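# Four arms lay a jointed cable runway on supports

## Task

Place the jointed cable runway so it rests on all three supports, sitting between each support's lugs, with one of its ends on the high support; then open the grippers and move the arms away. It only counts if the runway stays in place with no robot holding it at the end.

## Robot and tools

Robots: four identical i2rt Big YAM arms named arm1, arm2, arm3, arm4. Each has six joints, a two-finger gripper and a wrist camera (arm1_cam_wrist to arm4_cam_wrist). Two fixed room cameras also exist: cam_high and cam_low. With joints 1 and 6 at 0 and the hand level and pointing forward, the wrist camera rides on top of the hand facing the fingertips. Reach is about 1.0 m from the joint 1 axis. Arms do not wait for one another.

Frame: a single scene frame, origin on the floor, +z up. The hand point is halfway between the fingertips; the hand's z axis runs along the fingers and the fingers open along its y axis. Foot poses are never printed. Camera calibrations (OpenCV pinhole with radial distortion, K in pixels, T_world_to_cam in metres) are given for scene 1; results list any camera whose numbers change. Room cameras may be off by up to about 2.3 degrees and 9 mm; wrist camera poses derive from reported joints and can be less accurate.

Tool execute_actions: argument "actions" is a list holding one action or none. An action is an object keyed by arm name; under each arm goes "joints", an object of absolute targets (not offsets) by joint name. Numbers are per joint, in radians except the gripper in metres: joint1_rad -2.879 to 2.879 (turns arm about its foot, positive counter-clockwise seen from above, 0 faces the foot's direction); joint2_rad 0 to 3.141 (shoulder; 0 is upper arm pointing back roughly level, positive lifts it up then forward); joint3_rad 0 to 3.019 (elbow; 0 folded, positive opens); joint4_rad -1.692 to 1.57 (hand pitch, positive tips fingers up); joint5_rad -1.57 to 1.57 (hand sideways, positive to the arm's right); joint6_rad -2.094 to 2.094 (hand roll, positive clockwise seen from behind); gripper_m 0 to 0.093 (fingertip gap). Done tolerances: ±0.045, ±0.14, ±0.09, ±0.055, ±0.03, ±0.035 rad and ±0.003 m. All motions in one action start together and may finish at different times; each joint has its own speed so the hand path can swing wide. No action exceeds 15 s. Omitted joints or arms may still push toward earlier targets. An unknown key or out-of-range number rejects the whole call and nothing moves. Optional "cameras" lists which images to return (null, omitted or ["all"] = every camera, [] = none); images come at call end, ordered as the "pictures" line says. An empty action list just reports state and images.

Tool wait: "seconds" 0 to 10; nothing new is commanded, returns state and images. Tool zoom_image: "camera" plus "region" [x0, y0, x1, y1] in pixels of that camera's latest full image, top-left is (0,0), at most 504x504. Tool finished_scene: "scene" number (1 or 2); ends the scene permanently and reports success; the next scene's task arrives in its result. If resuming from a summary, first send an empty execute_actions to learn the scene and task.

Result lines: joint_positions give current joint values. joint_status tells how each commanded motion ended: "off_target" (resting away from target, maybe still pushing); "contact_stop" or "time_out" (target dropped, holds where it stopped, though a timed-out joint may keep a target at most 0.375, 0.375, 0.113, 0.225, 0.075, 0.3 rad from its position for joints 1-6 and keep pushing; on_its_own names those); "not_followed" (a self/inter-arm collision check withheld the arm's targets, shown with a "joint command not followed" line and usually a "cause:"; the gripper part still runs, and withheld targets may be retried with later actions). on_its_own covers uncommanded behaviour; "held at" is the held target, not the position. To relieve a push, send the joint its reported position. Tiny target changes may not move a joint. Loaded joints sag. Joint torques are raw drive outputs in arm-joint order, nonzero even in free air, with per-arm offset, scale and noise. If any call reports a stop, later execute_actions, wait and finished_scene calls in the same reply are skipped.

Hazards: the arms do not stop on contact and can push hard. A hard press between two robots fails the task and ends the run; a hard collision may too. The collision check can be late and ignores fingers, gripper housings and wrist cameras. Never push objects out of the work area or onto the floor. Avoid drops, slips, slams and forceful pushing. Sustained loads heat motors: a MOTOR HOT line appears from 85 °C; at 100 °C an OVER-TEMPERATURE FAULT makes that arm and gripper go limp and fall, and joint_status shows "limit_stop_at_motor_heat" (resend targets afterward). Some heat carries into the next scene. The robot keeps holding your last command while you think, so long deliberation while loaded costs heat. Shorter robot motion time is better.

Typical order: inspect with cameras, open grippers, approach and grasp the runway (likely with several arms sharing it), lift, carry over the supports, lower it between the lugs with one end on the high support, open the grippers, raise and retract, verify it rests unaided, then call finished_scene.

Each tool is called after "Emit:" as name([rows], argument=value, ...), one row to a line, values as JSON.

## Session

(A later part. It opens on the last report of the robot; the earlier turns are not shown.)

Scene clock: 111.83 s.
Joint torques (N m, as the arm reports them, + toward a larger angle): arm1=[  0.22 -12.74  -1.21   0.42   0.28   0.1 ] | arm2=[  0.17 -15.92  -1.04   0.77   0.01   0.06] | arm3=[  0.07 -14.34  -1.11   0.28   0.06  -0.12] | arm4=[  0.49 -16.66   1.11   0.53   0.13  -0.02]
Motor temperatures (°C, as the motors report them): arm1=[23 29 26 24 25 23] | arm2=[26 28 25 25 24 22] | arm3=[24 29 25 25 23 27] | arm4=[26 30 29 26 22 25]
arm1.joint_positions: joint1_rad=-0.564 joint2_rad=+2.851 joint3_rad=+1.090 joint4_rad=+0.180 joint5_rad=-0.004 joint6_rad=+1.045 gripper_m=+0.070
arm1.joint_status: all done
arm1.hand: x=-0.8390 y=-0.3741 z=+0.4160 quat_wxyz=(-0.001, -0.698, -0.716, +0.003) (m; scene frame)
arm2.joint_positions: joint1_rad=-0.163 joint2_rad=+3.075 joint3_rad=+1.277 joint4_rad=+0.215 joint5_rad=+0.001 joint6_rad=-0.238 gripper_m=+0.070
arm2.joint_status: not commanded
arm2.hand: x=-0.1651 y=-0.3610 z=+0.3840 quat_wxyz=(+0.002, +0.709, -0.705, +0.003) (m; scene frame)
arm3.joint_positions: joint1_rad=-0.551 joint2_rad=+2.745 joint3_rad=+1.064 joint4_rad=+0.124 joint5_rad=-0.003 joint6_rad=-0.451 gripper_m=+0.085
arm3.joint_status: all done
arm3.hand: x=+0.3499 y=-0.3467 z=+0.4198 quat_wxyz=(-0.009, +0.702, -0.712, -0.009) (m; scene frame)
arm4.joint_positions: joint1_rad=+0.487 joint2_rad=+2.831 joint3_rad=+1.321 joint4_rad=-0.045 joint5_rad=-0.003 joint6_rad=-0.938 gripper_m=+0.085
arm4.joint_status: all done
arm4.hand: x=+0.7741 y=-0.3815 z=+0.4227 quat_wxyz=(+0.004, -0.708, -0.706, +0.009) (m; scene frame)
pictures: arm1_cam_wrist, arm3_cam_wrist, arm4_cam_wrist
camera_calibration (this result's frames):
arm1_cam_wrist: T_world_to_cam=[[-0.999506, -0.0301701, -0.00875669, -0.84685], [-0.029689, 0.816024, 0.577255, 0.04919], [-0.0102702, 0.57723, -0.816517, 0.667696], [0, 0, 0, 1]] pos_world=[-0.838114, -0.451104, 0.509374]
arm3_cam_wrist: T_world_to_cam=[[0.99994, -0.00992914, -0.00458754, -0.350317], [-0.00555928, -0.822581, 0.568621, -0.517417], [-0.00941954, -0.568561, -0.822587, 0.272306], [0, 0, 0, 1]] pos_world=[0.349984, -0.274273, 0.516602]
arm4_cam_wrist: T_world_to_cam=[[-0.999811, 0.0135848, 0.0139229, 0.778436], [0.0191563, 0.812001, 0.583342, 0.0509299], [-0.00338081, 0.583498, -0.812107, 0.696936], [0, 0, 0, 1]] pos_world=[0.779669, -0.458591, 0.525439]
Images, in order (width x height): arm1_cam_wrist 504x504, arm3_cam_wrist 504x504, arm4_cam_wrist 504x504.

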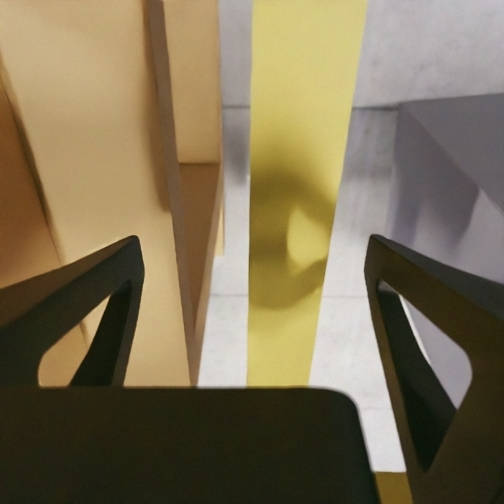

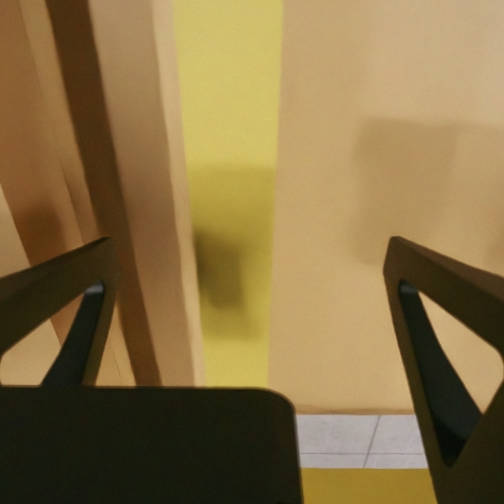

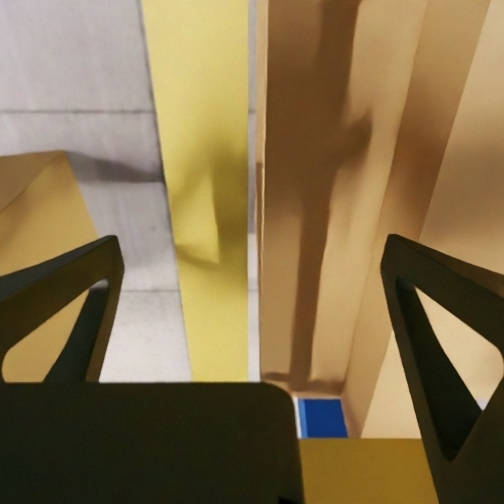

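Emit:
execute_actions([
  {"arm1":{"joints":{"joint2_rad":2.89,"joint3_rad":1.1}},"arm3":{"joints":{"joint2_rad":2.8,"joint3_rad":1.075}},"arm4":{"joints":{"joint2_rad":2.89,"joint3_rad":1.345}}},
], cameras=[])

Emit:
execute_actions([
  {"arm1":{"joints":{"joint2_rad":2.935,"joint3_rad":1.138,"gripper_m":0.055}},"arm3":{"joints":{"joint2_rad":2.84,"joint3_rad":1.115,"gripper_m":0.07}},"arm4":{"joints":{"joint2_rad":2.93,"joint3_rad":1.385,"gripper_m":0.07}}},
], cameras=["arm1_cam_wrist","arm3_cam_wrist","arm4_cam_wrist"])

Scene clock: 122.27 s.
Joint torques (N m, as the arm reports them, + toward a larger angle): arm1=[  0.23 -12.46  -1.21   0.41   0.28   0.1 ] | arm2=[  0.17 -15.98  -1.04   0.77   0.     0.05] | arm3=[  0.04 -15.22  -1.34   0.37   0.06  -0.12] | arm4=[ -0.87 -16.88   0.76   0.54   0.13  -0.01]
Motor temperatures (°C, as the motors report them): arm1=[23 30 26 24 25 23] | arm2=[26 28 25 25 24 22] | arm3=[24 29 25 25 23 27] | arm4=[26 30 28 26 22 25]
arm1.joint_positions: joint1_rad=-0.564 joint2_rad=+2.891 joint3_rad=+1.101 joint4_rad=+0.180 joint5_rad=-0.004 joint6_rad=+1.045 gripper_m=+0.070
arm1.joint_status: all done
arm1.hand: x=-0.8533 y=-0.3664 z=+0.4029 quat_wxyz=(+0.013, -0.698, -0.716, +0.007) (m; scene frame)
arm2.joint_positions: joint1_rad=-0.163 joint2_rad=+3.075 joint3_rad=+1.277 joint4_rad=+0.215 joint5_rad=+0.001 joint6_rad=-0.238 gripper_m=+0.070
arm2.joint_status: not commanded
arm2.hand: x=-0.1651 y=-0.3610 z=+0.3840 quat_wxyz=(+0.002, +0.709, -0.705, +0.003) (m; scene frame)
arm3.joint_positions: joint1_rad=-0.551 joint2_rad=+2.797 joint3_rad=+1.076 joint4_rad=+0.124 joint5_rad=-0.003 joint6_rad=-0.451 gripper_m=+0.085
arm3.joint_status: all done
arm3.hand: x=+0.3403 y=-0.3654 z=+0.4019 quat_wxyz=(+0.010, +0.702, -0.712, -0.002) (m; scene frame)
arm4.joint_positions: joint1_rad=+0.487 joint2_rad=+2.878 joint3_rad=+1.341 joint4_rad=-0.045 joint5_rad=-0.003 joint6_rad=-0.938 gripper_m=+0.085
arm4.joint_status: all done
arm4.hand: x=+0.7857 y=-0.3728 z=+0.4043 quat_wxyz=(+0.002, -0.708, -0.706, -0.004) (m; scene frame)
pictures: none
No camera images: the call's "cameras" was empty. Leave "cameras" out to get every camera's image.

Scene clock: 123.00 s.
Joint torques (N m, as the arm reports them, + toward a larger angle): arm1=[  0.22 -12.37  -1.29   0.33   0.28   0.09] | arm2=[  0.2  -15.97  -1.04   0.78   0.     0.05] | arm3=[  0.07 -15.11  -1.26   0.28   0.06  -0.12] | arm4=[ -0.23 -15.94   0.9    0.63   0.14   0.03]
Motor temperatures (°C, as the motors report them): arm1=[23 30 26 24 25 23] | arm2=[26 28 25 25 24 22] | arm3=[24 29 25 25 23 27] | arm4=[26 30 28 26 22 25]
arm1.joint_positions: joint1_rad=-0.564 joint2_rad=+2.934 joint3_rad=+1.140 joint4_rad=+0.180 joint5_rad=-0.004 joint6_rad=+1.045 gripper_m=+0.055
arm1.joint_status: all done
arm1.hand: x=-0.8543 y=-0.3661 z=+0.3869 quat_wxyz=(+0.014, -0.698, -0.716, +0.008) (m; scene frame)
arm2.joint_positions: joint1_rad=-0.163 joint2_rad=+3.075 joint3_rad=+1.277 joint4_rad=+0.215 joint5_rad=+0.001 joint6_rad=-0.238 gripper_m=+0.070
arm2.joint_status: not commanded
arm2.hand: x=-0.1651 y=-0.3610 z=+0.3840 quat_wxyz=(+0.002, +0.709, -0.705, +0.003) (m; scene frame)
arm3.joint_positions: joint1_rad=-0.551 joint2_rad=+2.830 joint3_rad=+1.116 joint4_rad=+0.124 joint5_rad=-0.003 joint6_rad=-0.451 gripper_m=+0.070
arm3.joint_status: all done
arm3.hand: x=+0.3432 y=-0.3596 z=+0.3892 quat_wxyz=(+0.006, +0.702, -0.712, -0.003) (m; scene frame)
arm4.joint_positions: joint1_rad=+0.487 joint2_rad=+2.912 joint3_rad=+1.379 joint4_rad=-0.045 joint5_rad=-0.003 joint6_rad=-0.938 gripper_m=+0.070
arm4.joint_status: all done
arm4.hand: x=+0.7827 y=-0.3749 z=+0.3912 quat_wxyz=(+0.003, -0.708, -0.706, -0.002) (m; scene frame)
pictures: arm1_cam_wrist, arm3_cam_wrist, arm4_cam_wrist
camera_calibration (this result's frames):
arm1_cam_wrist: T_world_to_cam=[[-0.999374, -0.0298995, 0.018895, -0.872652], [-0.0129851, 0.807069, 0.590314, 0.0649371], [-0.0328997, 0.589699, -0.806953, 0.620712], [0, 0, 0, 1]] pos_world=[-0.850842, -0.444534, 0.479041]
arm3_cam_wrist: T_world_to_cam=[[0.999769, -0.0100291, -0.0190161, -0.338233], [0.00318889, -0.805559, 0.592507, -0.516814], [-0.0212609, -0.59243, -0.805341, 0.228537], [0, 0, 0, 1]] pos_world=[0.344662, -0.284324, 0.483834]
arm4_cam_wrist: T_world_to_cam=[[-0.999899, 0.0137196, -0.00376067, 0.794428], [0.00880133, 0.804313, 0.594141, 0.0647167], [0.0111761, 0.594048, -0.804352, 0.657069], [0, 0, 0, 1]] pos_world=[0.786435, -0.453282, 0.493052]
Images, in order (width x height): arm1_cam_wrist 504x504, arm3_cam_wrist 504x504, arm4_cam_wrist 504x504.

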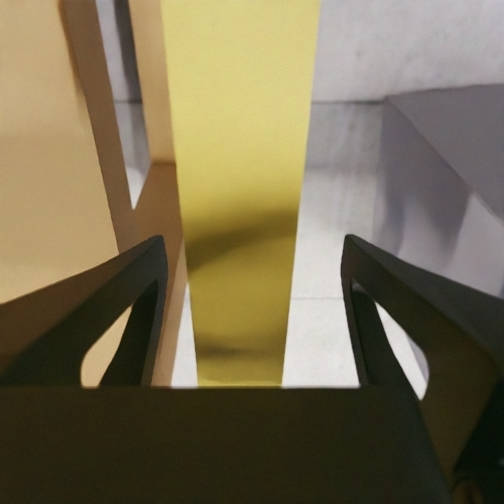

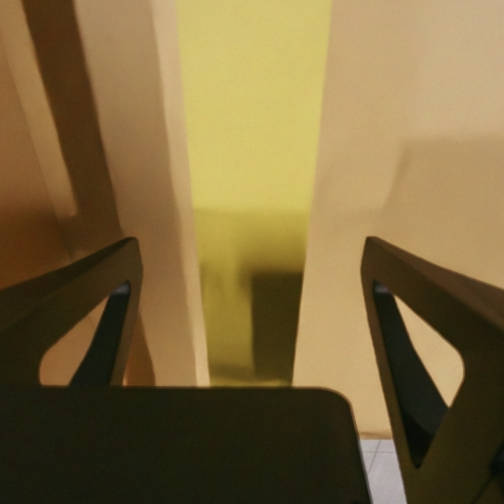

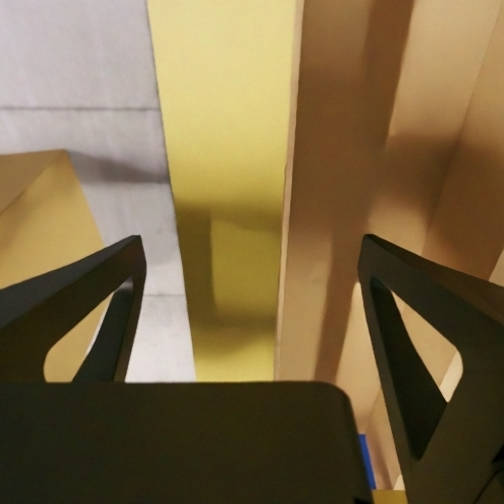

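Emit:
execute_actions([
  {"arm1":{"joints":{"gripper_m":0}},"arm2":{"joints":{"gripper_m":0}},"arm3":{"joints":{"gripper_m":0}},"arm4":{"joints":{"gripper_m":0}}},
], cameras=[])

Emit:
execute_actions([
  {"arm1":{"joints":{"joint2_rad":2.82,"joint3_rad":1.06}},"arm2":{"joints":{"joint2_rad":2.96,"joint3_rad":1.18}},"arm3":{"joints":{"joint2_rad":2.72,"joint3_rad":1.055}},"arm4":{"joints":{"joint2_rad":2.82,"joint3_rad":1.31}}},
], cameras=[])

Emit:
execute_actions([
  {"arm1":{"joints":{"joint2_rad":2.73,"joint3_rad":0.982,"joint4_rad":0.19}},"arm2":{"joints":{"joint2_rad":2.88,"joint3_rad":1.094}},"arm3":{"joints":{"joint2_rad":2.635,"joint3_rad":0.992,"joint4_rad":0.085}},"arm4":{"joints":{"joint2_rad":2.735,"joint3_rad":1.234,"joint4_rad":-0.06}}},
], cameras=["cam_high","cam_low"])

Scene clock: 138.70 s.
Joint torques (N m, as the arm reports them, + toward a larger angle): arm1=[  0.16 -12.33  -1.56   0.27   0.44  -0.01] | arm2=[  0.94 -15.97  -1.22   0.74  -0.31  -0.03] | arm3=[  0.07 -14.95  -1.33   0.3    0.04  -0.11] | arm4=[ -0.66 -16.69   1.18   0.53   0.44  -0.01]
Motor temperatures (°C, as the motors report them): arm1=[23 30 26 24 25 23] | arm2=[26 28 25 25 24 22] | arm3=[24 29 25 25 23 27] | arm4=[26 31 28 26 22 25]
arm1.joint_positions: joint1_rad=-0.564 joint2_rad=+2.934 joint3_rad=+1.145 joint4_rad=+0.183 joint5_rad=-0.008 joint6_rad=+1.059 gripper_m=+0.025
arm1.joint_status: gripper_m off_target (ended at +0.025, target +0.000)
arm1.hand: x=-0.8506 y=-0.3671 z=+0.3865 quat_wxyz=(+0.011, -0.703, -0.711, +0.005) (m; scene frame)
arm2.joint_positions: joint1_rad=-0.173 joint2_rad=+3.075 joint3_rad=+1.280 joint4_rad=+0.215 joint5_rad=+0.011 joint6_rad=-0.230 gripper_m=+0.024
arm2.joint_status: gripper_m off_target (ended at +0.024, target +0.000)
arm2.hand: x=-0.1601 y=-0.3603 z=+0.3838 quat_wxyz=(-0.002, +0.703, -0.711, +0.006) (m; scene frame)
arm3.joint_positions: joint1_rad=-0.551 joint2_rad=+2.830 joint3_rad=+1.116 joint4_rad=+0.125 joint5_rad=-0.002 joint6_rad=-0.451 gripper_m=+0.025
arm3.joint_status: gripper_m off_target (ended at +0.025, target +0.000)
arm3.hand: x=+0.3433 y=-0.3596 z=+0.3891 quat_wxyz=(+0.006, +0.702, -0.712, -0.003) (m; scene frame)
arm4.joint_positions: joint1_rad=+0.489 joint2_rad=+2.915 joint3_rad=+1.375 joint4_rad=-0.047 joint5_rad=-0.011 joint6_rad=-0.938 gripper_m=+0.025
arm4.joint_status: gripper_m off_target (ended at +0.025, target +0.000)
arm4.hand: x=+0.7877 y=-0.3737 z=+0.3901 quat_wxyz=(-0.002, -0.707, -0.707, -0.005) (m; scene frame)
pictures: none
No camera images: the call's "cameras" was empty. Leave "cameras" out to get every camera's image.

Scene clock: 139.50 s.
Joint torques (N m, as the arm reports them, + toward a larger angle): arm1=[  0.46 -16.98  -3.5    0.16   0.09   0.  ] | arm2=[  0.8  -22.04  -6.79   0.26  -0.24  -0.02] | arm3=[ -0.12 -23.31  -4.09  -0.06   0.1   -0.12] | arm4=[ -1.01 -22.16  -1.23   0.26   0.28  -0.01]
Motor temperatures (°C, as the motors report them): arm1=[23 30 26 24 25 23] | arm2=[26 29 25 25 24 22] | arm3=[24 30 25 25 23 27] | arm4=[26 31 28 26 22 25]
arm1.joint_positions: joint1_rad=-0.566 joint2_rad=+2.885 joint3_rad=+1.099 joint4_rad=+0.186 joint5_rad=+0.001 joint6_rad=+1.058 gripper_m=+0.025
arm1.joint_status: all done
arm1.hand: x=-0.8507 y=-0.3695 z=+0.4050 quat_wxyz=(+0.007, -0.703, -0.711, +0.008) (m; scene frame)
arm2.joint_positions: joint1_rad=-0.173 joint2_rad=+3.049 joint3_rad=+1.245 joint4_rad=+0.226 joint5_rad=+0.009 joint6_rad=-0.230 gripper_m=+0.024
arm2.joint_status: all done
arm2.hand: x=-0.1609 y=-0.3617 z=+0.3948 quat_wxyz=(-0.002, +0.703, -0.711, +0.005) (m; scene frame)
arm3.joint_positions: joint1_rad=-0.551 joint2_rad=+2.801 joint3_rad=+1.086 joint4_rad=+0.136 joint5_rad=-0.003 joint6_rad=-0.451 gripper_m=+0.025
arm3.joint_status: all done
arm3.hand: x=+0.3433 y=-0.3595 z=+0.4000 quat_wxyz=(+0.002, +0.702, -0.712, -0.005) (m; scene frame)
arm4.joint_positions: joint1_rad=+0.489 joint2_rad=+2.880 joint3_rad=+1.337 joint4_rad=-0.038 joint5_rad=-0.008 joint6_rad=-0.938 gripper_m=+0.025
arm4.joint_status: all done
arm4.hand: x=+0.7877 y=-0.3731 z=+0.4035 quat_wxyz=(+0.000, -0.707, -0.707, -0.002) (m; scene frame)
pictures: none
No camera images: the call's "cameras" was empty. Leave "cameras" out to get every camera's image.

Scene clock: 140.33 s.
Joint torques (N m, as the arm reports them, + toward a larger angle): arm1=[  0.45 -16.54  -2.87   0.35   0.05   0.  ] | arm2=[  0.95 -21.04  -6.     0.06  -0.26  -0.01] | arm3=[  0.09 -21.79  -3.01  -0.66   0.07  -0.12] | arm4=[ -0.31 -20.93  -0.76  -0.3    0.26   0.01]
Motor temperatures (°C, as the motors report them): arm1=[23 31 26 24 25 23] | arm2=[26 29 25 25 24 22] | arm3=[24 30 25 25 23 27] | arm4=[26 31 28 26 22 25]
arm1.joint_positions: joint1_rad=-0.566 joint2_rad=+2.789 joint3_rad=+1.011 joint4_rad=+0.186 joint5_rad=+0.002 joint6_rad=+1.058 gripper_m=+0.025
arm1.joint_status: all done
arm1.hand: x=-0.8503 y=-0.3695 z=+0.4409 quat_wxyz=(+0.003, -0.703, -0.711, +0.007) (m; scene frame)
arm2.joint_positions: joint1_rad=-0.173 joint2_rad=+2.955 joint3_rad=+1.149 joint4_rad=+0.229 joint5_rad=+0.009 joint6_rad=-0.231 gripper_m=+0.024
arm2.joint_status: all done
arm2.hand: x=-0.1606 y=-0.3616 z=+0.4309 quat_wxyz=(-0.003, +0.703, -0.711, +0.005) (m; scene frame)
arm3.joint_positions: joint1_rad=-0.551 joint2_rad=+2.703 joint3_rad=+1.013 joint4_rad=+0.103 joint5_rad=-0.003 joint6_rad=-0.451 gripper_m=+0.025
arm3.joint_status: all done
arm3.hand: x=+0.3435 y=-0.3597 z=+0.4359 quat_wxyz=(+0.005, +0.702, -0.712, -0.004) (m; scene frame)
arm4.joint_positions: joint1_rad=+0.489 joint2_rad=+2.787 joint3_rad=+1.253 joint4_rad=-0.041 joint5_rad=-0.007 joint6_rad=-0.938 gripper_m=+0.025
arm4.joint_status: all done
arm4.hand: x=+0.7881 y=-0.3731 z=+0.4391 quat_wxyz=(+0.001, -0.707, -0.707, +0.000) (m; scene frame)
pictures: cam_high, cam_low
Images, in order (width x height): cam_high 504x504, cam_low 504x504.

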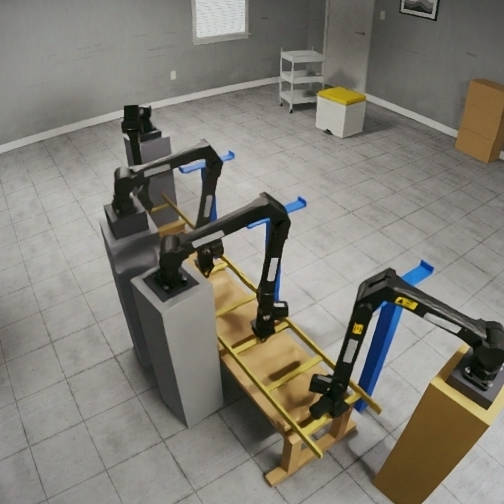

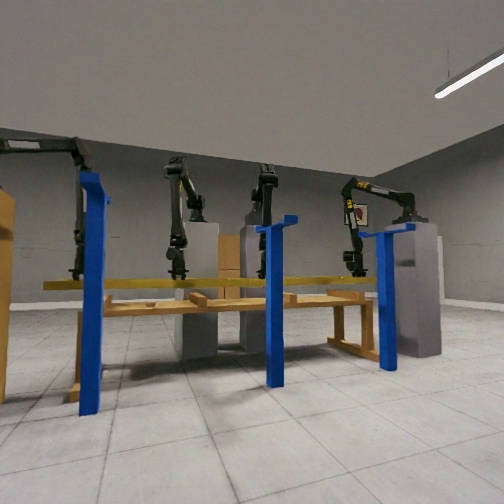

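Emit:
execute_actions([
  {"arm1":{"joints":{"joint2_rad":2.61,"joint3_rad":0.9,"joint4_rad":0.16}},"arm2":{"joints":{"joint2_rad":2.76,"joint3_rad":0.99,"joint4_rad":0.21}},"arm3":{"joints":{"joint2_rad":2.51,"joint3_rad":0.92,"joint4_rad":0.045}},"arm4":{"joints":{"joint2_rad":2.62,"joint3_rad":1.165,"joint4_rad":-0.09}}},
], cameras=[])

Emit:
execute_actions([
  {"arm1":{"joints":{"joint2_rad":2.5,"joint3_rad":0.835,"joint4_rad":0.12}},"arm2":{"joints":{"joint2_rad":2.66,"joint3_rad":0.92,"joint4_rad":0.185}},"arm3":{"joints":{"joint2_rad":2.405,"joint3_rad":0.865,"joint4_rad":0}},"arm4":{"joints":{"joint2_rad":2.52,"joint3_rad":1.11,"joint4_rad":-0.125}}},
], cameras=[])

Emit:
execute_actions([
  {"arm1":{"joints":{"joint2_rad":2.36,"joint3_rad":0.77,"joint4_rad":0.05}},"arm2":{"joints":{"joint2_rad":2.525,"joint3_rad":0.835,"joint4_rad":0.14}},"arm3":{"joints":{"joint2_rad":2.265,"joint3_rad":0.81,"joint4_rad":-0.08}},"arm4":{"joints":{"joint2_rad":2.395,"joint3_rad":1.05,"joint4_rad":-0.18}}},
], cameras=[])

Emit:
execute_actions([
  {"arm1":{"joints":{"joint2_rad":2.21,"joint3_rad":0.715,"joint4_rad":-0.035}},"arm2":{"joints":{"joint2_rad":2.385,"joint3_rad":0.765,"joint4_rad":0.08}},"arm3":{"joints":{"joint2_rad":2.12,"joint3_rad":0.77,"joint4_rad":-0.175}},"arm4":{"joints":{"joint2_rad":2.27,"joint3_rad":1.0,"joint4_rad":-0.25}}},
], cameras=["cam_high","arm1_cam_wrist","arm4_cam_wrist"])

Scene clock: 163.07 s.
Joint torques (N m, as the arm reports them, + toward a larger angle): arm1=[  0.48 -16.4   -2.02   0.    -0.01   0.  ] | arm2=[  0.98 -21.24  -5.48  -0.13  -0.26  -0.02] | arm3=[  0.12 -21.22  -1.46  -0.6    0.14  -0.12] | arm4=[ -0.54 -21.57   0.14  -0.18   0.3    0.03]
Motor temperatures (°C, as the motors report them): arm1=[23 33 26 24 25 23] | arm2=[26 31 27 25 24 22] | arm3=[24 33 25 25 23 27] | arm4=[26 33 28 26 23 25]
arm1.joint_positions: joint1_rad=-0.567 joint2_rad=+2.671 joint3_rad=+0.919 joint4_rad=+0.168 joint5_rad=+0.003 joint6_rad=+1.058 gripper_m=+0.025
arm1.joint_status: all done
arm1.hand: x=-0.8503 y=-0.3696 z=+0.4830 quat_wxyz=(-0.001, -0.704, -0.711, +0.007) (m; scene frame)
arm2.joint_positions: joint1_rad=-0.173 joint2_rad=+2.838 joint3_rad=+1.038 joint4_rad=+0.226 joint5_rad=+0.009 joint6_rad=-0.231 gripper_m=+0.024
arm2.joint_status: all done
arm2.hand: x=-0.1607 y=-0.3615 z=+0.4753 quat_wxyz=(-0.004, +0.703, -0.711, +0.004) (m; scene frame)
arm3.joint_positions: joint1_rad=-0.551 joint2_rad=+2.579 joint3_rad=+0.930 joint4_rad=+0.061 joint5_rad=-0.005 joint6_rad=-0.451 gripper_m=+0.025
arm3.joint_status: all done
arm3.hand: x=+0.3432 y=-0.3603 z=+0.4793 quat_wxyz=(+0.006, +0.702, -0.712, -0.004) (m; scene frame)
arm4.joint_positions: joint1_rad=+0.489 joint2_rad=+2.677 joint3_rad=+1.173 joint4_rad=-0.075 joint5_rad=-0.007 joint6_rad=-0.938 gripper_m=+0.025
arm4.joint_status: all done
arm4.hand: x=+0.7878 y=-0.3739 z=+0.4808 quat_wxyz=(+0.001, -0.707, -0.707, -0.002) (m; scene frame)
pictures: none
No camera images: the call's "cameras" was empty. Leave "cameras" out to get every camera's image.

Scene clock: 163.93 s.
Joint torques (N m, as the arm reports them, + toward a larger angle): arm1=[  0.52 -16.35  -1.56  -0.07  -0.03  -0.01] | arm2=[  1.   -21.37  -4.9   -0.25  -0.25  -0.02] | arm3=[  0.07 -21.23  -0.9   -0.65   0.16  -0.12] | arm4=[ -0.38 -21.65   0.7   -0.3    0.32   0.02]
Motor temperatures (°C, as the motors report them): arm1=[23 33 26 24 25 23] | arm2=[26 31 27 25 24 22] | arm3=[24 33 25 25 23 27] | arm4=[26 33 28 26 23 25]
arm1.joint_positions: joint1_rad=-0.567 joint2_rad=+2.565 joint3_rad=+0.851 joint4_rad=+0.128 joint5_rad=+0.004 joint6_rad=+1.058 gripper_m=+0.025
arm1.joint_status: all done
arm1.hand: x=-0.8505 y=-0.3691 z=+0.5190 quat_wxyz=(+0.000, -0.704, -0.711, +0.008) (m; scene frame)
arm2.joint_positions: joint1_rad=-0.173 joint2_rad=+2.745 joint3_rad=+0.964 joint4_rad=+0.202 joint5_rad=+0.009 joint6_rad=-0.231 gripper_m=+0.024
arm2.joint_status: all done
arm2.hand: x=-0.1608 y=-0.3617 z=+0.5091 quat_wxyz=(-0.002, +0.703, -0.711, +0.005) (m; scene frame)
arm3.joint_positions: joint1_rad=-0.551 joint2_rad=+2.480 joint3_rad=+0.872 joint4_rad=+0.018 joint5_rad=-0.006 joint6_rad=-0.451 gripper_m=+0.025
arm3.joint_status: all done
arm3.hand: x=+0.3428 y=-0.3613 z=+0.5133 quat_wxyz=(+0.007, +0.702, -0.712, -0.005) (m; scene frame)
arm4.joint_positions: joint1_rad=+0.489 joint2_rad=+2.584 joint3_rad=+1.115 joint4_rad=-0.110 joint5_rad=-0.008 joint6_rad=-0.938 gripper_m=+0.025
arm4.joint_status: all done
arm4.hand: x=+0.7871 y=-0.3749 z=+0.5158 quat_wxyz=(+0.000, -0.707, -0.707, -0.002) (m; scene frame)
pictures: none
No camera images: the call's "cameras" was empty. Leave "cameras" out to get every camera's image.

Scene clock: 164.87 s.
Joint torques (N m, as the arm reports them, + toward a larger angle): arm1=[  0.6  -15.73  -0.4   -0.08  -0.07   0.  ] | arm2=[  1.05 -21.14  -3.73  -0.23  -0.25  -0.02] | arm3=[  0.06 -20.95   0.9   -0.56   0.19  -0.12] | arm4=[ -0.64 -21.49   1.73   0.01   0.35   0.05]
Motor temperatures (°C, as the motors report them): arm1=[23 34 26 24 25 23] | arm2=[26 31 27 25 24 22] | arm3=[24 33 25 25 23 27] | arm4=[26 33 28 26 23 25]
arm1.joint_positions: joint1_rad=-0.568 joint2_rad=+2.420 joint3_rad=+0.775 joint4_rad=+0.058 joint5_rad=+0.005 joint6_rad=+1.058 gripper_m=+0.025
arm1.joint_status: all done
arm1.hand: x=-0.8504 y=-0.3690 z=+0.5657 quat_wxyz=(+0.001, -0.704, -0.710, +0.008) (m; scene frame)
arm2.joint_positions: joint1_rad=-0.173 joint2_rad=+2.608 joint3_rad=+0.870 joint4_rad=+0.157 joint5_rad=+0.009 joint6_rad=-0.231 gripper_m=+0.024
arm2.joint_status: all done
arm2.hand: x=-0.1609 y=-0.3617 z=+0.5565 quat_wxyz=(-0.001, +0.703, -0.711, +0.006) (m; scene frame)
arm3.joint_positions: joint1_rad=-0.551 joint2_rad=+2.336 joint3_rad=+0.807 joint4_rad=-0.065 joint5_rad=-0.006 joint6_rad=-0.451 gripper_m=+0.025
arm3.joint_status: all done
arm3.hand: x=+0.3429 y=-0.3616 z=+0.5603 quat_wxyz=(+0.009, +0.702, -0.712, -0.004) (m; scene frame)
arm4.joint_positions: joint1_rad=+0.489 joint2_rad=+2.459 joint3_rad=+1.047 joint4_rad=-0.168 joint5_rad=-0.010 joint6_rad=-0.938 gripper_m=+0.025
arm4.joint_status: all done
arm4.hand: x=+0.7870 y=-0.3758 z=+0.5619 quat_wxyz=(-0.001, -0.707, -0.707, -0.002) (m; scene frame)
pictures: none
No camera images: the call's "cameras" was empty. Leave "cameras" out to get every camera's image.

Scene clock: 165.77 s.
Joint torques (N m, as the arm reports them, + toward a larger angle): arm1=[  0.49 -15.23   0.55  -0.04  -0.11   0.  ] | arm2=[  1.03 -20.76  -2.46  -0.23  -0.25  -0.01] | arm3=[  0.05 -20.17   2.51  -0.55   0.22  -0.12] | arm4=[ -0.2  -21.49   2.65  -0.04   0.4   -0.04]
Motor temperatures (°C, as the motors report them): arm1=[23 34 26 24 25 23] | arm2=[26 31 27 25 24 22] | arm3=[24 33 25 25 23 27] | arm4=[26 34 28 26 23 25]
arm1.joint_positions: joint1_rad=-0.568 joint2_rad=+2.271 joint3_rad=+0.713 joint4_rad=-0.028 joint5_rad=+0.006 joint6_rad=+1.058 gripper_m=+0.025
arm1.joint_status: all done
arm1.hand: x=-0.8501 y=-0.3689 z=+0.6114 quat_wxyz=(-0.001, -0.704, -0.710, +0.008) (m; scene frame)
arm2.joint_positions: joint1_rad=-0.174 joint2_rad=+2.469 joint3_rad=+0.791 joint4_rad=+0.097 joint5_rad=+0.009 joint6_rad=-0.231 gripper_m=+0.024
arm2.joint_status: all done
arm2.hand: x=-0.1607 y=-0.3613 z=+0.6019 quat_wxyz=(-0.001, +0.703, -0.711, +0.006) (m; scene frame)
arm3.joint_positions: joint1_rad=-0.551 joint2_rad=+2.193 joint3_rad=+0.758 joint4_rad=-0.160 joint5_rad=-0.007 joint6_rad=-0.451 gripper_m=+0.025
arm3.joint_status: all done
arm3.hand: x=+0.3429 y=-0.3621 z=+0.6056 quat_wxyz=(+0.010, +0.702, -0.712, -0.005) (m; scene frame)
arm4.joint_positions: joint1_rad=+0.489 joint2_rad=+2.336 joint3_rad=+0.993 joint4_rad=-0.239 joint5_rad=-0.009 joint6_rad=-0.938 gripper_m=+0.025
arm4.joint_status: all done
arm4.hand: x=+0.7870 y=-0.3762 z=+0.6072 quat_wxyz=(+0.000, -0.707, -0.707, -0.003) (m; scene frame)
pictures: arm1_cam_wrist, arm4_cam_wrist, cam_high
camera_calibration (this result's frames):
arm1_cam_wrist: T_world_to_cam=[[-0.99991, -0.01339, -0.000535668, -0.855198], [-0.0112881, 0.820058, 0.572169, -0.0479444], [-0.00722209, 0.572124, -0.820135, 0.82707], [0, 0, 0, 1]] pos_world=[-0.849689, -0.44532, 0.705283]
arm4_cam_wrist: T_world_to_cam=[[-0.999881, 0.0118442, -0.00987564, 0.802563], [0.00370572, 0.806168, 0.591675, -0.0563304], [0.0149694, 0.591568, -0.806116, 0.828701], [0, 0, 0, 1]] pos_world=[0.790271, -0.454327, 0.709284]
Images, in order (width x height): arm1_cam_wrist 504x504, arm4_cam_wrist 504x504, cam_high 504x504.

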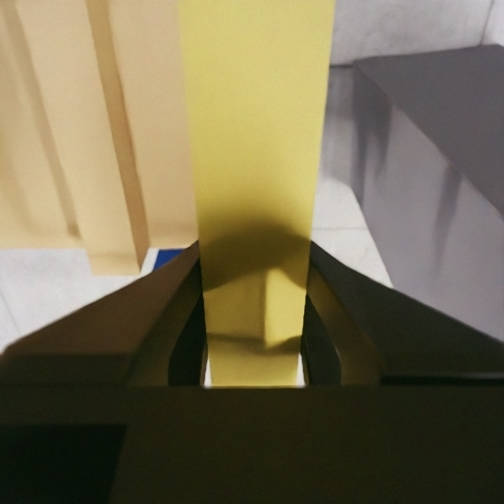

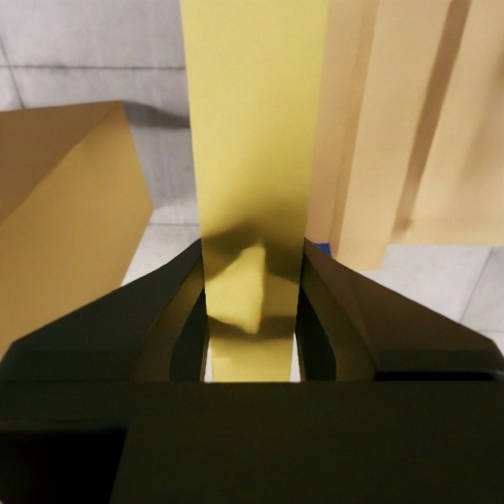

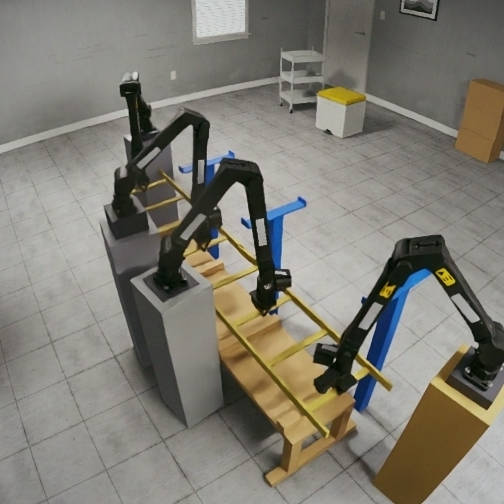

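Emit:
execute_actions([
  {"arm1":{"joints":{"joint2_rad":2.05,"joint3_rad":0.675,"joint4_rad":-0.145}},"arm2":{"joints":{"joint2_rad":2.22,"joint3_rad":0.7,"joint4_rad":-0.005}},"arm3":{"joints":{"joint2_rad":1.965,"joint3_rad":0.745,"joint4_rad":-0.285}},"arm4":{"joints":{"joint2_rad":2.135,"joint3_rad":0.96,"joint4_rad":-0.335}}},
], cameras=[])

Emit:
execute_actions([
  {"arm1":{"joints":{"joint2_rad":1.895,"joint3_rad":0.655,"joint4_rad":-0.27}},"arm2":{"joints":{"joint2_rad":2.065,"joint3_rad":0.66,"joint4_rad":-0.11}},"arm3":{"joints":{"joint2_rad":1.825,"joint3_rad":0.735,"joint4_rad":-0.41}},"arm4":{"joints":{"joint2_rad":2.01,"joint3_rad":0.94,"joint4_rad":-0.43}}},
], cameras=[])

Emit:
execute_actions([
  {"arm1":{"joints":{"joint2_rad":1.745,"joint3_rad":0.655,"joint4_rad":-0.415}},"arm2":{"joints":{"joint2_rad":1.91,"joint3_rad":0.64,"joint4_rad":-0.24}},"arm3":{"joints":{"joint2_rad":1.695,"joint3_rad":0.75,"joint4_rad":-0.55}},"arm4":{"joints":{"joint2_rad":1.895,"joint3_rad":0.94,"joint4_rad":-0.54}}},
], cameras=[])

Emit:
execute_actions([
  {"arm1":{"joints":{"joint2_rad":1.6,"joint3_rad":0.675,"joint4_rad":-0.57}},"arm2":{"joints":{"joint2_rad":1.755,"joint3_rad":0.64,"joint4_rad":-0.38}},"arm3":{"joints":{"joint2_rad":1.575,"joint3_rad":0.78,"joint4_rad":-0.695}},"arm4":{"joints":{"joint2_rad":1.785,"joint3_rad":0.955,"joint4_rad":-0.655}}},
], cameras=[])

Emit:
execute_actions([
  {"arm1":{"joints":{"joint2_rad":1.44,"joint3_rad":0.725,"joint4_rad":-0.78}},"arm2":{"joints":{"joint2_rad":1.565,"joint3_rad":0.665,"joint4_rad":-0.59}},"arm3":{"joints":{"joint2_rad":1.44,"joint3_rad":0.84,"joint4_rad":-0.885}},"arm4":{"joints":{"joint2_rad":1.655,"joint3_rad":0.995,"joint4_rad":-0.82}}},
], cameras=[])

Emit:
execute_actions([
  {"arm1":{"joints":{"joint2_rad":1.31,"joint3_rad":0.805,"joint4_rad":-0.98}},"arm2":{"joints":{"joint2_rad":1.405,"joint3_rad":0.725,"joint4_rad":-0.8}},"arm3":{"joints":{"joint2_rad":1.335,"joint3_rad":0.93,"joint4_rad":-1.07}},"arm4":{"joints":{"joint2_rad":1.55,"joint3_rad":1.06,"joint4_rad":-0.985}}},
], cameras=["cam_high","cam_low"])

Scene clock: 199.10 s.
Joint torques (N m, as the arm reports them, + toward a larger angle): arm1=[  0.63 -14.67   1.83   0.01  -0.04   0.  ] | arm2=[  1.12 -20.46  -0.94  -0.34  -0.29  -0.02] | arm3=[  0.33 -19.43   4.89  -0.18   0.31  -0.12] | arm4=[ -0.28 -20.25   3.38  -0.08   0.27   0.  ]
Motor temperatures (°C, as the motors report them): arm1=[23 34 26 24 25 23] | arm2=[26 33 25 25 24 22] | arm3=[24 33 25 25 23 27] | arm4=[26 35 28 26 23 25]
arm1.joint_positions: joint1_rad=-0.568 joint2_rad=+2.110 joint3_rad=+0.666 joint4_rad=-0.138 joint5_rad=+0.004 joint6_rad=+1.058 gripper_m=+0.025
arm1.joint_status: all done
arm1.hand: x=-0.8493 y=-0.3683 z=+0.6588 quat_wxyz=(-0.002, -0.704, -0.710, +0.007) (m; scene frame)
arm2.joint_positions: joint1_rad=-0.174 joint2_rad=+2.307 joint3_rad=+0.717 joint4_rad=+0.014 joint5_rad=+0.010 joint6_rad=-0.231 gripper_m=+0.024
arm2.joint_status: all done
arm2.hand: x=-0.1603 y=-0.3606 z=+0.6521 quat_wxyz=(-0.003, +0.703, -0.712, +0.005) (m; scene frame)
arm3.joint_positions: joint1_rad=-0.551 joint2_rad=+2.032 joint3_rad=+0.720 joint4_rad=-0.278 joint5_rad=-0.009 joint6_rad=-0.451 gripper_m=+0.025
arm3.joint_status: all done
arm3.hand: x=+0.3432 y=-0.3617 z=+0.6555 quat_wxyz=(+0.007, +0.702, -0.712, -0.006) (m; scene frame)
arm4.joint_positions: joint1_rad=+0.489 joint2_rad=+2.202 joint3_rad=+0.949 joint4_rad=-0.325 joint5_rad=-0.007 joint6_rad=-0.938 gripper_m=+0.025
arm4.joint_status: all done
arm4.hand: x=+0.7870 y=-0.3764 z=+0.6556 quat_wxyz=(+0.001, -0.707, -0.707, -0.002) (m; scene frame)
pictures: none
No camera images: the call's "cameras" was empty. Leave "cameras" out to get every camera's image.

Scene clock: 200.00 s.
Joint torques (N m, as the arm reports them, + toward a larger angle): arm1=[  0.61 -14.18   3.14   0.01  -0.08   0.  ] | arm2=[  1.14 -19.74   0.72  -0.42  -0.27  -0.02] | arm3=[  0.09 -18.01   6.62  -0.13   0.32  -0.13] | arm4=[ -0.99 -20.71   4.63  -0.05   0.28   0.02]
Motor temperatures (°C, as the motors report them): arm1=[23 34 26 24 25 23] | arm2=[26 33 25 25 24 22] | arm3=[24 33 25 25 23 27] | arm4=[26 35 28 26 23 25]
arm1.joint_positions: joint1_rad=-0.569 joint2_rad=+1.955 joint3_rad=+0.639 joint4_rad=-0.263 joint5_rad=+0.005 joint6_rad=+1.058 gripper_m=+0.025
arm1.joint_status: all done
arm1.hand: x=-0.8488 y=-0.3686 z=+0.7036 quat_wxyz=(-0.004, -0.704, -0.710, +0.007) (m; scene frame)
arm2.joint_positions: joint1_rad=-0.175 joint2_rad=+2.155 joint3_rad=+0.669 joint4_rad=-0.089 joint5_rad=+0.010 joint6_rad=-0.231 gripper_m=+0.024
arm2.joint_status: all done
arm2.hand: x=-0.1601 y=-0.3603 z=+0.6969 quat_wxyz=(-0.004, +0.702, -0.712, +0.005) (m; scene frame)
arm3.joint_positions: joint1_rad=-0.551 joint2_rad=+1.888 joint3_rad=+0.704 joint4_rad=-0.404 joint5_rad=-0.009 joint6_rad=-0.450 gripper_m=+0.025
arm3.joint_status: all done
arm3.hand: x=+0.3432 y=-0.3621 z=+0.7007 quat_wxyz=(+0.006, +0.702, -0.712, -0.007) (m; scene frame)
arm4.joint_positions: joint1_rad=+0.489 joint2_rad=+2.080 joint3_rad=+0.924 joint4_rad=-0.422 joint5_rad=-0.008 joint6_rad=-0.938 gripper_m=+0.025
arm4.joint_status: all done
arm4.hand: x=+0.7868 y=-0.3772 z=+0.7010 quat_wxyz=(+0.000, -0.707, -0.707, -0.001) (m; scene frame)
pictures: none
No camera images: the call's "cameras" was empty. Leave "cameras" out to get every camera's image.

Scene clock: 200.90 s.
Joint torques (N m, as the arm reports them, + toward a larger angle): arm1=[  0.73 -13.17   4.52  -0.04  -0.14  -0.01] | arm2=[  1.08 -19.33   2.57  -0.61  -0.25  -0.03] | arm3=[  0.   -16.15   9.08  -0.42   0.35  -0.13] | arm4=[  0.15 -19.55   5.61   0.11   0.38   0.06]
Motor temperatures (°C, as the motors report them): arm1=[23 34 26 24 25 23] | arm2=[26 33 25 25 24 22] | arm3=[24 33 25 25 23 27] | arm4=[26 35 28 26 23 25]
arm1.joint_positions: joint1_rad=-0.569 joint2_rad=+1.804 joint3_rad=+0.632 joint4_rad=-0.407 joint5_rad=+0.006 joint6_rad=+1.058 gripper_m=+0.025
arm1.joint_status: all done
arm1.hand: x=-0.8486 y=-0.3685 z=+0.7484 quat_wxyz=(-0.004, -0.704, -0.710, +0.008) (m; scene frame)
arm2.joint_positions: joint1_rad=-0.175 joint2_rad=+2.002 joint3_rad=+0.639 joint4_rad=-0.215 joint5_rad=+0.009 joint6_rad=-0.231 gripper_m=+0.024
arm2.joint_status: all done
arm2.hand: x=-0.1603 y=-0.3599 z=+0.7410 quat_wxyz=(-0.003, +0.702, -0.712, +0.005) (m; scene frame)
arm3.joint_positions: joint1_rad=-0.551 joint2_rad=+1.752 joint3_rad=+0.705 joint4_rad=-0.541 joint5_rad=-0.011 joint6_rad=-0.449 gripper_m=+0.025
arm3.joint_status: all done
arm3.hand: x=+0.3429 y=-0.3632 z=+0.7453 quat_wxyz=(+0.007, +0.701, -0.713, -0.007) (m; scene frame)
arm4.joint_positions: joint1_rad=+0.489 joint2_rad=+1.966 joint3_rad=+0.919 joint4_rad=-0.532 joint5_rad=-0.010 joint6_rad=-0.937 gripper_m=+0.025
arm4.joint_status: all done
arm4.hand: x=+0.7864 y=-0.3785 z=+0.7457 quat_wxyz=(-0.001, -0.707, -0.707, -0.002) (m; scene frame)
pictures: none
No camera images: the call's "cameras" was empty. Leave "cameras" out to get every camera's image.

Scene clock: 201.83 s.
Joint torques (N m, as the arm reports them, + toward a larger angle): arm1=[  1.03 -12.     6.38  -0.29  -0.15  -0.02] | arm2=[  1.09 -18.37   4.86  -0.6   -0.23  -0.02] | arm3=[ -0.01 -15.58  11.8   -0.77   0.4   -0.16] | arm4=[ -0.66 -18.94   7.51  -0.4    0.38   0.04]
Motor temperatures (°C, as the motors report them): arm1=[23 34 26 24 25 23] | arm2=[26 33 25 25 24 22] | arm3=[24 33 25 25 23 27] | arm4=[26 35 28 26 23 25]
arm1.joint_positions: joint1_rad=-0.569 joint2_rad=+1.654 joint3_rad=+0.637 joint4_rad=-0.554 joint5_rad=+0.007 joint6_rad=+1.059 gripper_m=+0.025
arm1.joint_status: all done
arm1.hand: x=-0.8487 y=-0.3681 z=+0.7945 quat_wxyz=(-0.008, -0.704, -0.710, +0.007) (m; scene frame)
arm2.joint_positions: joint1_rad=-0.175 joint2_rad=+1.847 joint3_rad=+0.626 joint4_rad=-0.356 joint5_rad=+0.009 joint6_rad=-0.230 gripper_m=+0.024
arm2.joint_status: all done
arm2.hand: x=-0.1603 y=-0.3591 z=+0.7861 quat_wxyz=(-0.003, +0.702, -0.712, +0.004) (m; scene frame)
arm3.joint_positions: joint1_rad=-0.551 joint2_rad=+1.622 joint3_rad=+0.717 joint4_rad=-0.675 joint5_rad=-0.012 joint6_rad=-0.448 gripper_m=+0.025
arm3.joint_status: all done
arm3.hand: x=+0.3422 y=-0.3644 z=+0.7903 quat_wxyz=(+0.003, +0.701, -0.713, -0.009) (m; scene frame)
arm4.joint_positions: joint1_rad=+0.489 joint2_rad=+1.852 joint3_rad=+0.919 joint4_rad=-0.638 joint5_rad=-0.010 joint6_rad=-0.936 gripper_m=+0.025
arm4.joint_status: all done
arm4.hand: x=+0.7865 y=-0.3788 z=+0.7911 quat_wxyz=(+0.000, -0.708, -0.706, +0.003) (m; scene frame)
pictures: none
No camera images: the call's "cameras" was empty. Leave "cameras" out to get every camera's image.

Scene clock: 202.83 s.
Joint torques (N m, as the arm reports them, + toward a larger angle): arm1=[  0.88 -10.85   8.28  -0.9   -0.13  -0.02] | arm2=[  1.31 -16.79   7.95  -1.25  -0.25  -0.02] | arm3=[  0.1  -12.82  13.91  -0.71   0.44  -0.15] | arm4=[ -0.81 -18.12   9.8   -1.19   0.17  -0.01]
Motor temperatures (°C, as the motors report them): arm1=[23 34 26 24 25 23] | arm2=[26 33 25 25 24 22] | arm3=[24 33 26 25 23 27] | arm4=[26 35 29 26 23 25]
arm1.joint_positions: joint1_rad=-0.570 joint2_rad=+1.489 joint3_rad=+0.674 joint4_rad=-0.746 joint5_rad=+0.006 joint6_rad=+1.059 gripper_m=+0.025
arm1.joint_status: all done
arm1.hand: x=-0.8479 y=-0.3679 z=+0.8529 quat_wxyz=(-0.013, -0.705, -0.709, +0.005) (m; scene frame)
arm2.joint_positions: joint1_rad=-0.176 joint2_rad=+1.649 joint3_rad=+0.634 joint4_rad=-0.552 joint5_rad=+0.009 joint6_rad=-0.230 gripper_m=+0.024
arm2.joint_status: all done
arm2.hand: x=-0.1596 y=-0.3580 z=+0.8469 quat_wxyz=(-0.007, +0.702, -0.713, +0.002) (m; scene frame)
arm3.joint_positions: joint1_rad=-0.550 joint2_rad=+1.478 joint3_rad=+0.770 joint4_rad=-0.867 joint5_rad=-0.013 joint6_rad=-0.448 gripper_m=+0.025
arm3.joint_status: all done
arm3.hand: x=+0.3425 y=-0.3641 z=+0.8509 quat_wxyz=(+0.001, +0.701, -0.713, -0.011) (m; scene frame)
arm4.joint_positions: joint1_rad=+0.489 joint2_rad=+1.716 joint3_rad=+0.940 joint4_rad=-0.784 joint5_rad=-0.006 joint6_rad=-0.936 gripper_m=+0.025
arm4.joint_status: all done
arm4.hand: x=+0.7873 y=-0.3781 z=+0.8502 quat_wxyz=(+0.003, -0.708, -0.706, +0.007) (m; scene frame)
pictures: none
No camera images: the call's "cameras" was empty. Leave "cameras" out to get every camera's image.

Scene clock: 204.90 s.
Joint torques (N m, as the arm reports them, + toward a larger angle): arm1=[  1.   -10.61   9.89  -1.18  -0.3   -0.02] | arm2=[  1.28 -15.58  11.43  -2.14  -0.2   -0.03] | arm3=[ -0.12 -12.98  16.18  -0.68   0.48  -0.17] | arm4=[ -0.15 -17.8   11.07  -1.36   0.34   0.02]
Motor temperatures (°C, as the motors report them): arm1=[23 34 27 24 25 23] | arm2=[26 32 27 25 24 22] | arm3=[24 33 27 25 23 27] | arm4=[26 35 30 26 23 25]
arm1.joint_positions: joint1_rad=-0.571 joint2_rad=+1.364 joint3_rad=+0.743 joint4_rad=-0.938 joint5_rad=+0.010 joint6_rad=+1.060 gripper_m=+0.025
arm1.joint_status: all done
arm1.hand: x=-0.8478 y=-0.3686 z=+0.9101 quat_wxyz=(-0.014, -0.706, -0.708, +0.007) (m; scene frame)
arm2.joint_positions: joint1_rad=-0.176 joint2_rad=+1.488 joint3_rad=+0.670 joint4_rad=-0.743 joint5_rad=+0.008 joint6_rad=-0.230 gripper_m=+0.024
arm2.joint_status: joint4_rad time_out (moved -0.191 of -0.248); the others done
arm2.on_its_own: joint4_rad reads -0.743 and still pushes toward -0.800 since a time_out
arm2.hand: x=-0.1601 y=-0.3584 z=+0.9032 quat_wxyz=(-0.009, +0.702, -0.713, +0.000) (m; scene frame)
arm3.joint_positions: joint1_rad=-0.549 joint2_rad=+1.376 joint3_rad=+0.846 joint4_rad=-1.050 joint5_rad=-0.014 joint6_rad=-0.447 gripper_m=+0.025
arm3.joint_status: all done
arm3.hand: x=+0.3417 y=-0.3658 z=+0.9072 quat_wxyz=(+0.004, +0.701, -0.713, -0.010) (m; scene frame)
arm4.joint_positions: joint1_rad=+0.489 joint2_rad=+1.617 joint3_rad=+0.996 joint4_rad=-0.939 joint5_rad=-0.009 joint6_rad=-0.936 gripper_m=+0.025
arm4.joint_status: all done
arm4.hand: x=+0.7869 y=-0.3796 z=+0.9060 quat_wxyz=(+0.001, -0.708, -0.706, +0.008) (m; scene frame)
pictures: cam_high, cam_low
Images, in order (width x height): cam_high 504x504, cam_low 504x504.

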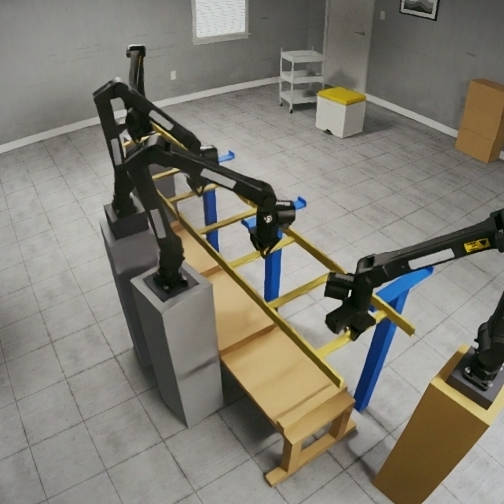

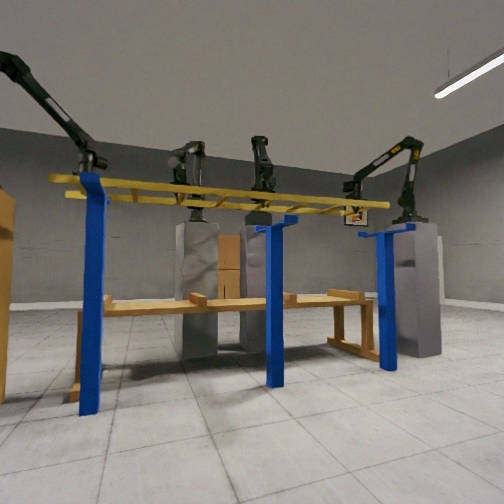

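Emit:
execute_actions([
  {"arm1":{"joints":{"joint1_rad":-0.28,"joint2_rad":1.23,"joint3_rad":0.73,"joint4_rad":-0.97,"joint6_rad":1.34}},"arm2":{"joints":{"joint1_rad":-0.12,"joint2_rad":1.61,"joint3_rad":0.985,"joint4_rad":-0.83,"joint6_rad":-0.18}},"arm3":{"joints":{"joint1_rad":-0.46,"joint2_rad":1.54,"joint3_rad":1.16,"joint4_rad":-1.08,"joint6_rad":-0.36}},"arm4":{"joints":{"joint1_rad":0.285,"joint2_rad":1.435,"joint3_rad":0.92,"joint4_rad":-0.95,"joint6_rad":-1.135}}},
], cameras=[])

Emit:
execute_actions([
  {"arm1":{"joints":{"joint1_rad":0.035,"joint2_rad":1.22,"joint3_rad":0.72,"joint6_rad":1.655}},"arm2":{"joints":{"joint1_rad":-0.09,"joint2_rad":1.79,"joint3_rad":1.265,"joint4_rad":-0.926,"joint6_rad":-0.155}},"arm3":{"joints":{"joint1_rad":-0.4,"joint2_rad":1.73,"joint3_rad":1.43,"joint4_rad":-1.15,"joint6_rad":-0.3}},"arm4":{"joints":{"joint1_rad":0.04,"joint2_rad":1.36,"joint3_rad":0.835,"joint6_rad":-1.38}}},
], cameras=["cam_high","cam_low"])

Scene clock: 235.47 s.
Joint torques (N m, as the arm reports them, + toward a larger angle): arm1=[  1.33 -10.52   9.52  -0.13  -0.42   0.04] | arm2=[  1.05 -22.04  11.63  -1.81   0.     0.  ] | arm3=[ -0.02 -18.71  16.01  -0.65  -0.05  -0.15] | arm4=[  0.5  -17.31   9.5    0.17   0.27   0.1 ]
Motor temperatures (°C, as the motors report them): arm1=[23 32 34 24 25 23] | arm2=[26 32 34 25 24 22] | arm3=[24 32 35 25 24 27] | arm4=[26 34 37 26 23 25]
arm1.joint_positions: joint1_rad=-0.288 joint2_rad=+1.297 joint3_rad=+0.672 joint4_rad=-0.961 joint5_rad=+0.014 joint6_rad=+1.343 gripper_m=+0.025
arm1.joint_status: all done
arm1.hand: x=-0.8472 y=-0.2766 z=+0.9058 quat_wxyz=(-0.004, -0.706, -0.709, +0.014) (m; scene frame)
arm2.joint_positions: joint1_rad=-0.129 joint2_rad=+1.722 joint3_rad=+0.928 joint4_rad=-0.781 joint5_rad=+0.001 joint6_rad=-0.183 gripper_m=+0.024
arm2.joint_status: all done
arm2.hand: x=-0.1577 y=-0.2652 z=+0.8913 quat_wxyz=(-0.002, +0.701, -0.713, +0.001) (m; scene frame)
arm3.joint_positions: joint1_rad=-0.451 joint2_rad=+1.602 joint3_rad=+1.078 joint4_rad=-1.061 joint5_rad=+0.000 joint6_rad=-0.348 gripper_m=+0.025
arm3.joint_status: all done
arm3.hand: x=+0.3437 y=-0.2726 z=+0.9020 quat_wxyz=(+0.003, +0.701, -0.713, -0.002) (m; scene frame)
arm4.joint_positions: joint1_rad=+0.287 joint2_rad=+1.515 joint3_rad=+0.879 joint4_rad=-0.947 joint5_rad=-0.008 joint6_rad=-1.133 gripper_m=+0.025
arm4.joint_status: all done
arm4.hand: x=+0.7871 y=-0.2866 z=+0.9083 quat_wxyz=(-0.001, -0.710, -0.705, -0.003) (m; scene frame)
pictures: none
No camera images: the call's "cameras" was empty. Leave "cameras" out to get every camera's image.

Scene clock: 237.67 s.
Joint torques (N m, as the arm reports them, + toward a larger angle): arm1=[  1.74 -10.4    9.6   -0.08  -0.51   0.07] | arm2=[  1.25 -27.33  12.41  -2.27   0.15  -0.02] | arm3=[  0.05 -23.85  16.8   -0.87  -0.4   -0.15] | arm4=[ -0.88 -15.7    9.16  -0.07   0.4    0.06]
Motor temperatures (°C, as the motors report them): arm1=[23 32 34 24 25 23] | arm2=[26 32 34 25 24 22] | arm3=[24 32 35 25 24 27] | arm4=[26 34 37 26 23 25]
arm1.joint_positions: joint1_rad=+0.022 joint2_rad=+1.288 joint3_rad=+0.660 joint4_rad=-0.964 joint5_rad=+0.016 joint6_rad=+1.654 gripper_m=+0.025
arm1.joint_status: all done
arm1.hand: x=-0.8456 y=-0.1878 z=+0.9033 quat_wxyz=(-0.006, -0.706, -0.708, +0.017) (m; scene frame)
arm2.joint_positions: joint1_rad=-0.102 joint2_rad=+1.921 joint3_rad=+1.204 joint4_rad=-0.867 joint5_rad=-0.004 joint6_rad=-0.156 gripper_m=+0.024
arm2.joint_status: joint4_rad time_out (moved -0.087 of -0.145); the others done
arm2.on_its_own: joint4_rad reads -0.867 and still pushes toward -0.926 since a time_out
arm2.hand: x=-0.1548 y=-0.1772 z=+0.8813 quat_wxyz=(+0.004, +0.702, -0.713, +0.002) (m; scene frame)
arm3.joint_positions: joint1_rad=-0.392 joint2_rad=+1.809 joint3_rad=+1.341 joint4_rad=-1.125 joint5_rad=+0.010 joint6_rad=-0.288 gripper_m=+0.025
arm3.joint_status: all done
arm3.hand: x=+0.3469 y=-0.1846 z=+0.8976 quat_wxyz=(+0.004, +0.701, -0.713, +0.005) (m; scene frame)
arm4.joint_positions: joint1_rad=+0.047 joint2_rad=+1.437 joint3_rad=+0.798 joint4_rad=-0.941 joint5_rad=-0.012 joint6_rad=-1.370 gripper_m=+0.025
arm4.joint_status: all done
arm4.hand: x=+0.7889 y=-0.1967 z=+0.9104 quat_wxyz=(-0.002, -0.711, -0.703, +0.001) (m; scene frame)
pictures: cam_high, cam_low
Images, in order (width x height): cam_high 504x504, cam_low 504x504.

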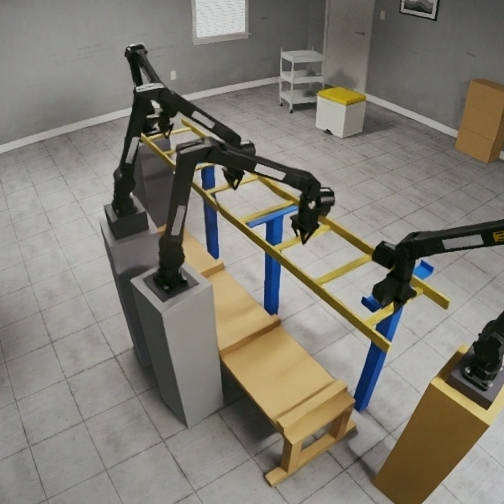

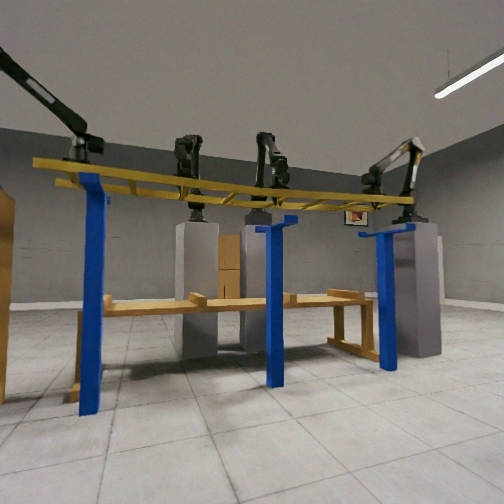

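Emit:
execute_actions([
  {"arm1":{"joints":{"joint1_rad":0.33,"joint2_rad":1.29,"joint3_rad":0.77,"joint6_rad":1.95}},"arm2":{"joints":{"joint1_rad":-0.075,"joint2_rad":1.98,"joint3_rad":1.58,"joint4_rad":-0.99,"joint6_rad":-0.135}},"arm3":{"joints":{"joint1_rad":-0.355,"joint2_rad":1.93,"joint3_rad":1.75,"joint4_rad":-1.24,"joint6_rad":-0.255}},"arm4":{"joints":{"joint1_rad":-0.24,"joint2_rad":1.345,"joint3_rad":0.81,"joint6_rad":-1.655}}},
], cameras=[])

Emit:
execute_actions([
  {"arm1":{"joints":{"joint1_rad":0.565,"joint2_rad":1.41,"joint3_rad":0.895,"joint6_rad":2.094}},"arm2":{"joints":{"joint1_rad":-0.06,"joint2_rad":2.2,"joint3_rad":1.98,"joint4_rad":-1.165,"joint6_rad":-0.12}},"arm3":{"joints":{"joint1_rad":-0.325,"joint2_rad":2.18,"joint3_rad":2.18,"joint4_rad":-1.41,"joint6_rad":-0.225}},"arm4":{"joints":{"joint1_rad":-0.51,"joint2_rad":1.385,"joint3_rad":0.85,"joint6_rad":-1.925}}},
])

Scene clock: 250.57 s.
Joint torques (N m, as the arm reports them, + toward a larger angle): arm1=[  2.47 -10.4   10.09  -0.43  -0.46   0.15] | arm2=[  0.69 -32.2   14.24  -1.17   0.61  -0.01] | arm3=[ -0.26 -29.01  18.33  -0.94  -0.72  -0.16] | arm4=[ -0.47 -15.88   8.06  -0.25   0.39   0.03]
Motor temperatures (°C, as the motors report them): arm1=[23 32 35 24 25 23] | arm2=[26 36 37 25 24 22] | arm3=[24 35 37 25 24 27] | arm4=[26 34 36 26 23 25]
arm1.joint_positions: joint1_rad=+0.310 joint2_rad=+1.347 joint3_rad=+0.700 joint4_rad=-0.954 joint5_rad=+0.015 joint6_rad=+1.939 gripper_m=+0.025
arm1.joint_status: all done
arm1.hand: x=-0.8485 y=-0.1020 z=+0.8981 quat_wxyz=(-0.008, -0.705, -0.709, +0.020) (m; scene frame)
arm2.joint_positions: joint1_rad=-0.080 joint2_rad=+2.126 joint3_rad=+1.504 joint4_rad=-0.954 joint5_rad=-0.019 joint6_rad=-0.137 gripper_m=+0.024
arm2.joint_status: joint2_rad time_out (moved +0.205 of +0.059); the others done
arm2.on_its_own: joint2_rad reads +2.126 and still pushes toward +1.980 since a time_out
arm2.hand: x=-0.1550 y=-0.0879 z=+0.8636 quat_wxyz=(+0.005, +0.703, -0.712, -0.007) (m; scene frame)
arm3.joint_positions: joint1_rad=-0.342 joint2_rad=+2.025 joint3_rad=+1.648 joint4_rad=-1.212 joint5_rad=+0.019 joint6_rad=-0.243 gripper_m=+0.025
arm3.joint_status: joint3_rad time_out (moved +0.307 of +0.409); the others done
arm3.on_its_own: joint3_rad reads +1.648 and still pushes toward +1.750 since a time_out
arm3.hand: x=+0.3460 y=-0.0937 z=+0.8888 quat_wxyz=(+0.000, +0.702, -0.712, +0.008) (m; scene frame)
arm4.joint_positions: joint1_rad=-0.228 joint2_rad=+1.424 joint3_rad=+0.788 joint4_rad=-0.940 joint5_rad=-0.010 joint6_rad=-1.646 gripper_m=+0.025
arm4.joint_status: all done
arm4.hand: x=+0.7868 y=-0.1028 z=+0.9120 quat_wxyz=(+0.000, -0.710, -0.704, +0.004) (m; scene frame)
pictures: none
No camera images: the call's "cameras" was empty. Leave "cameras" out to get every camera's image.

not run: a stop came earlier in this reply.


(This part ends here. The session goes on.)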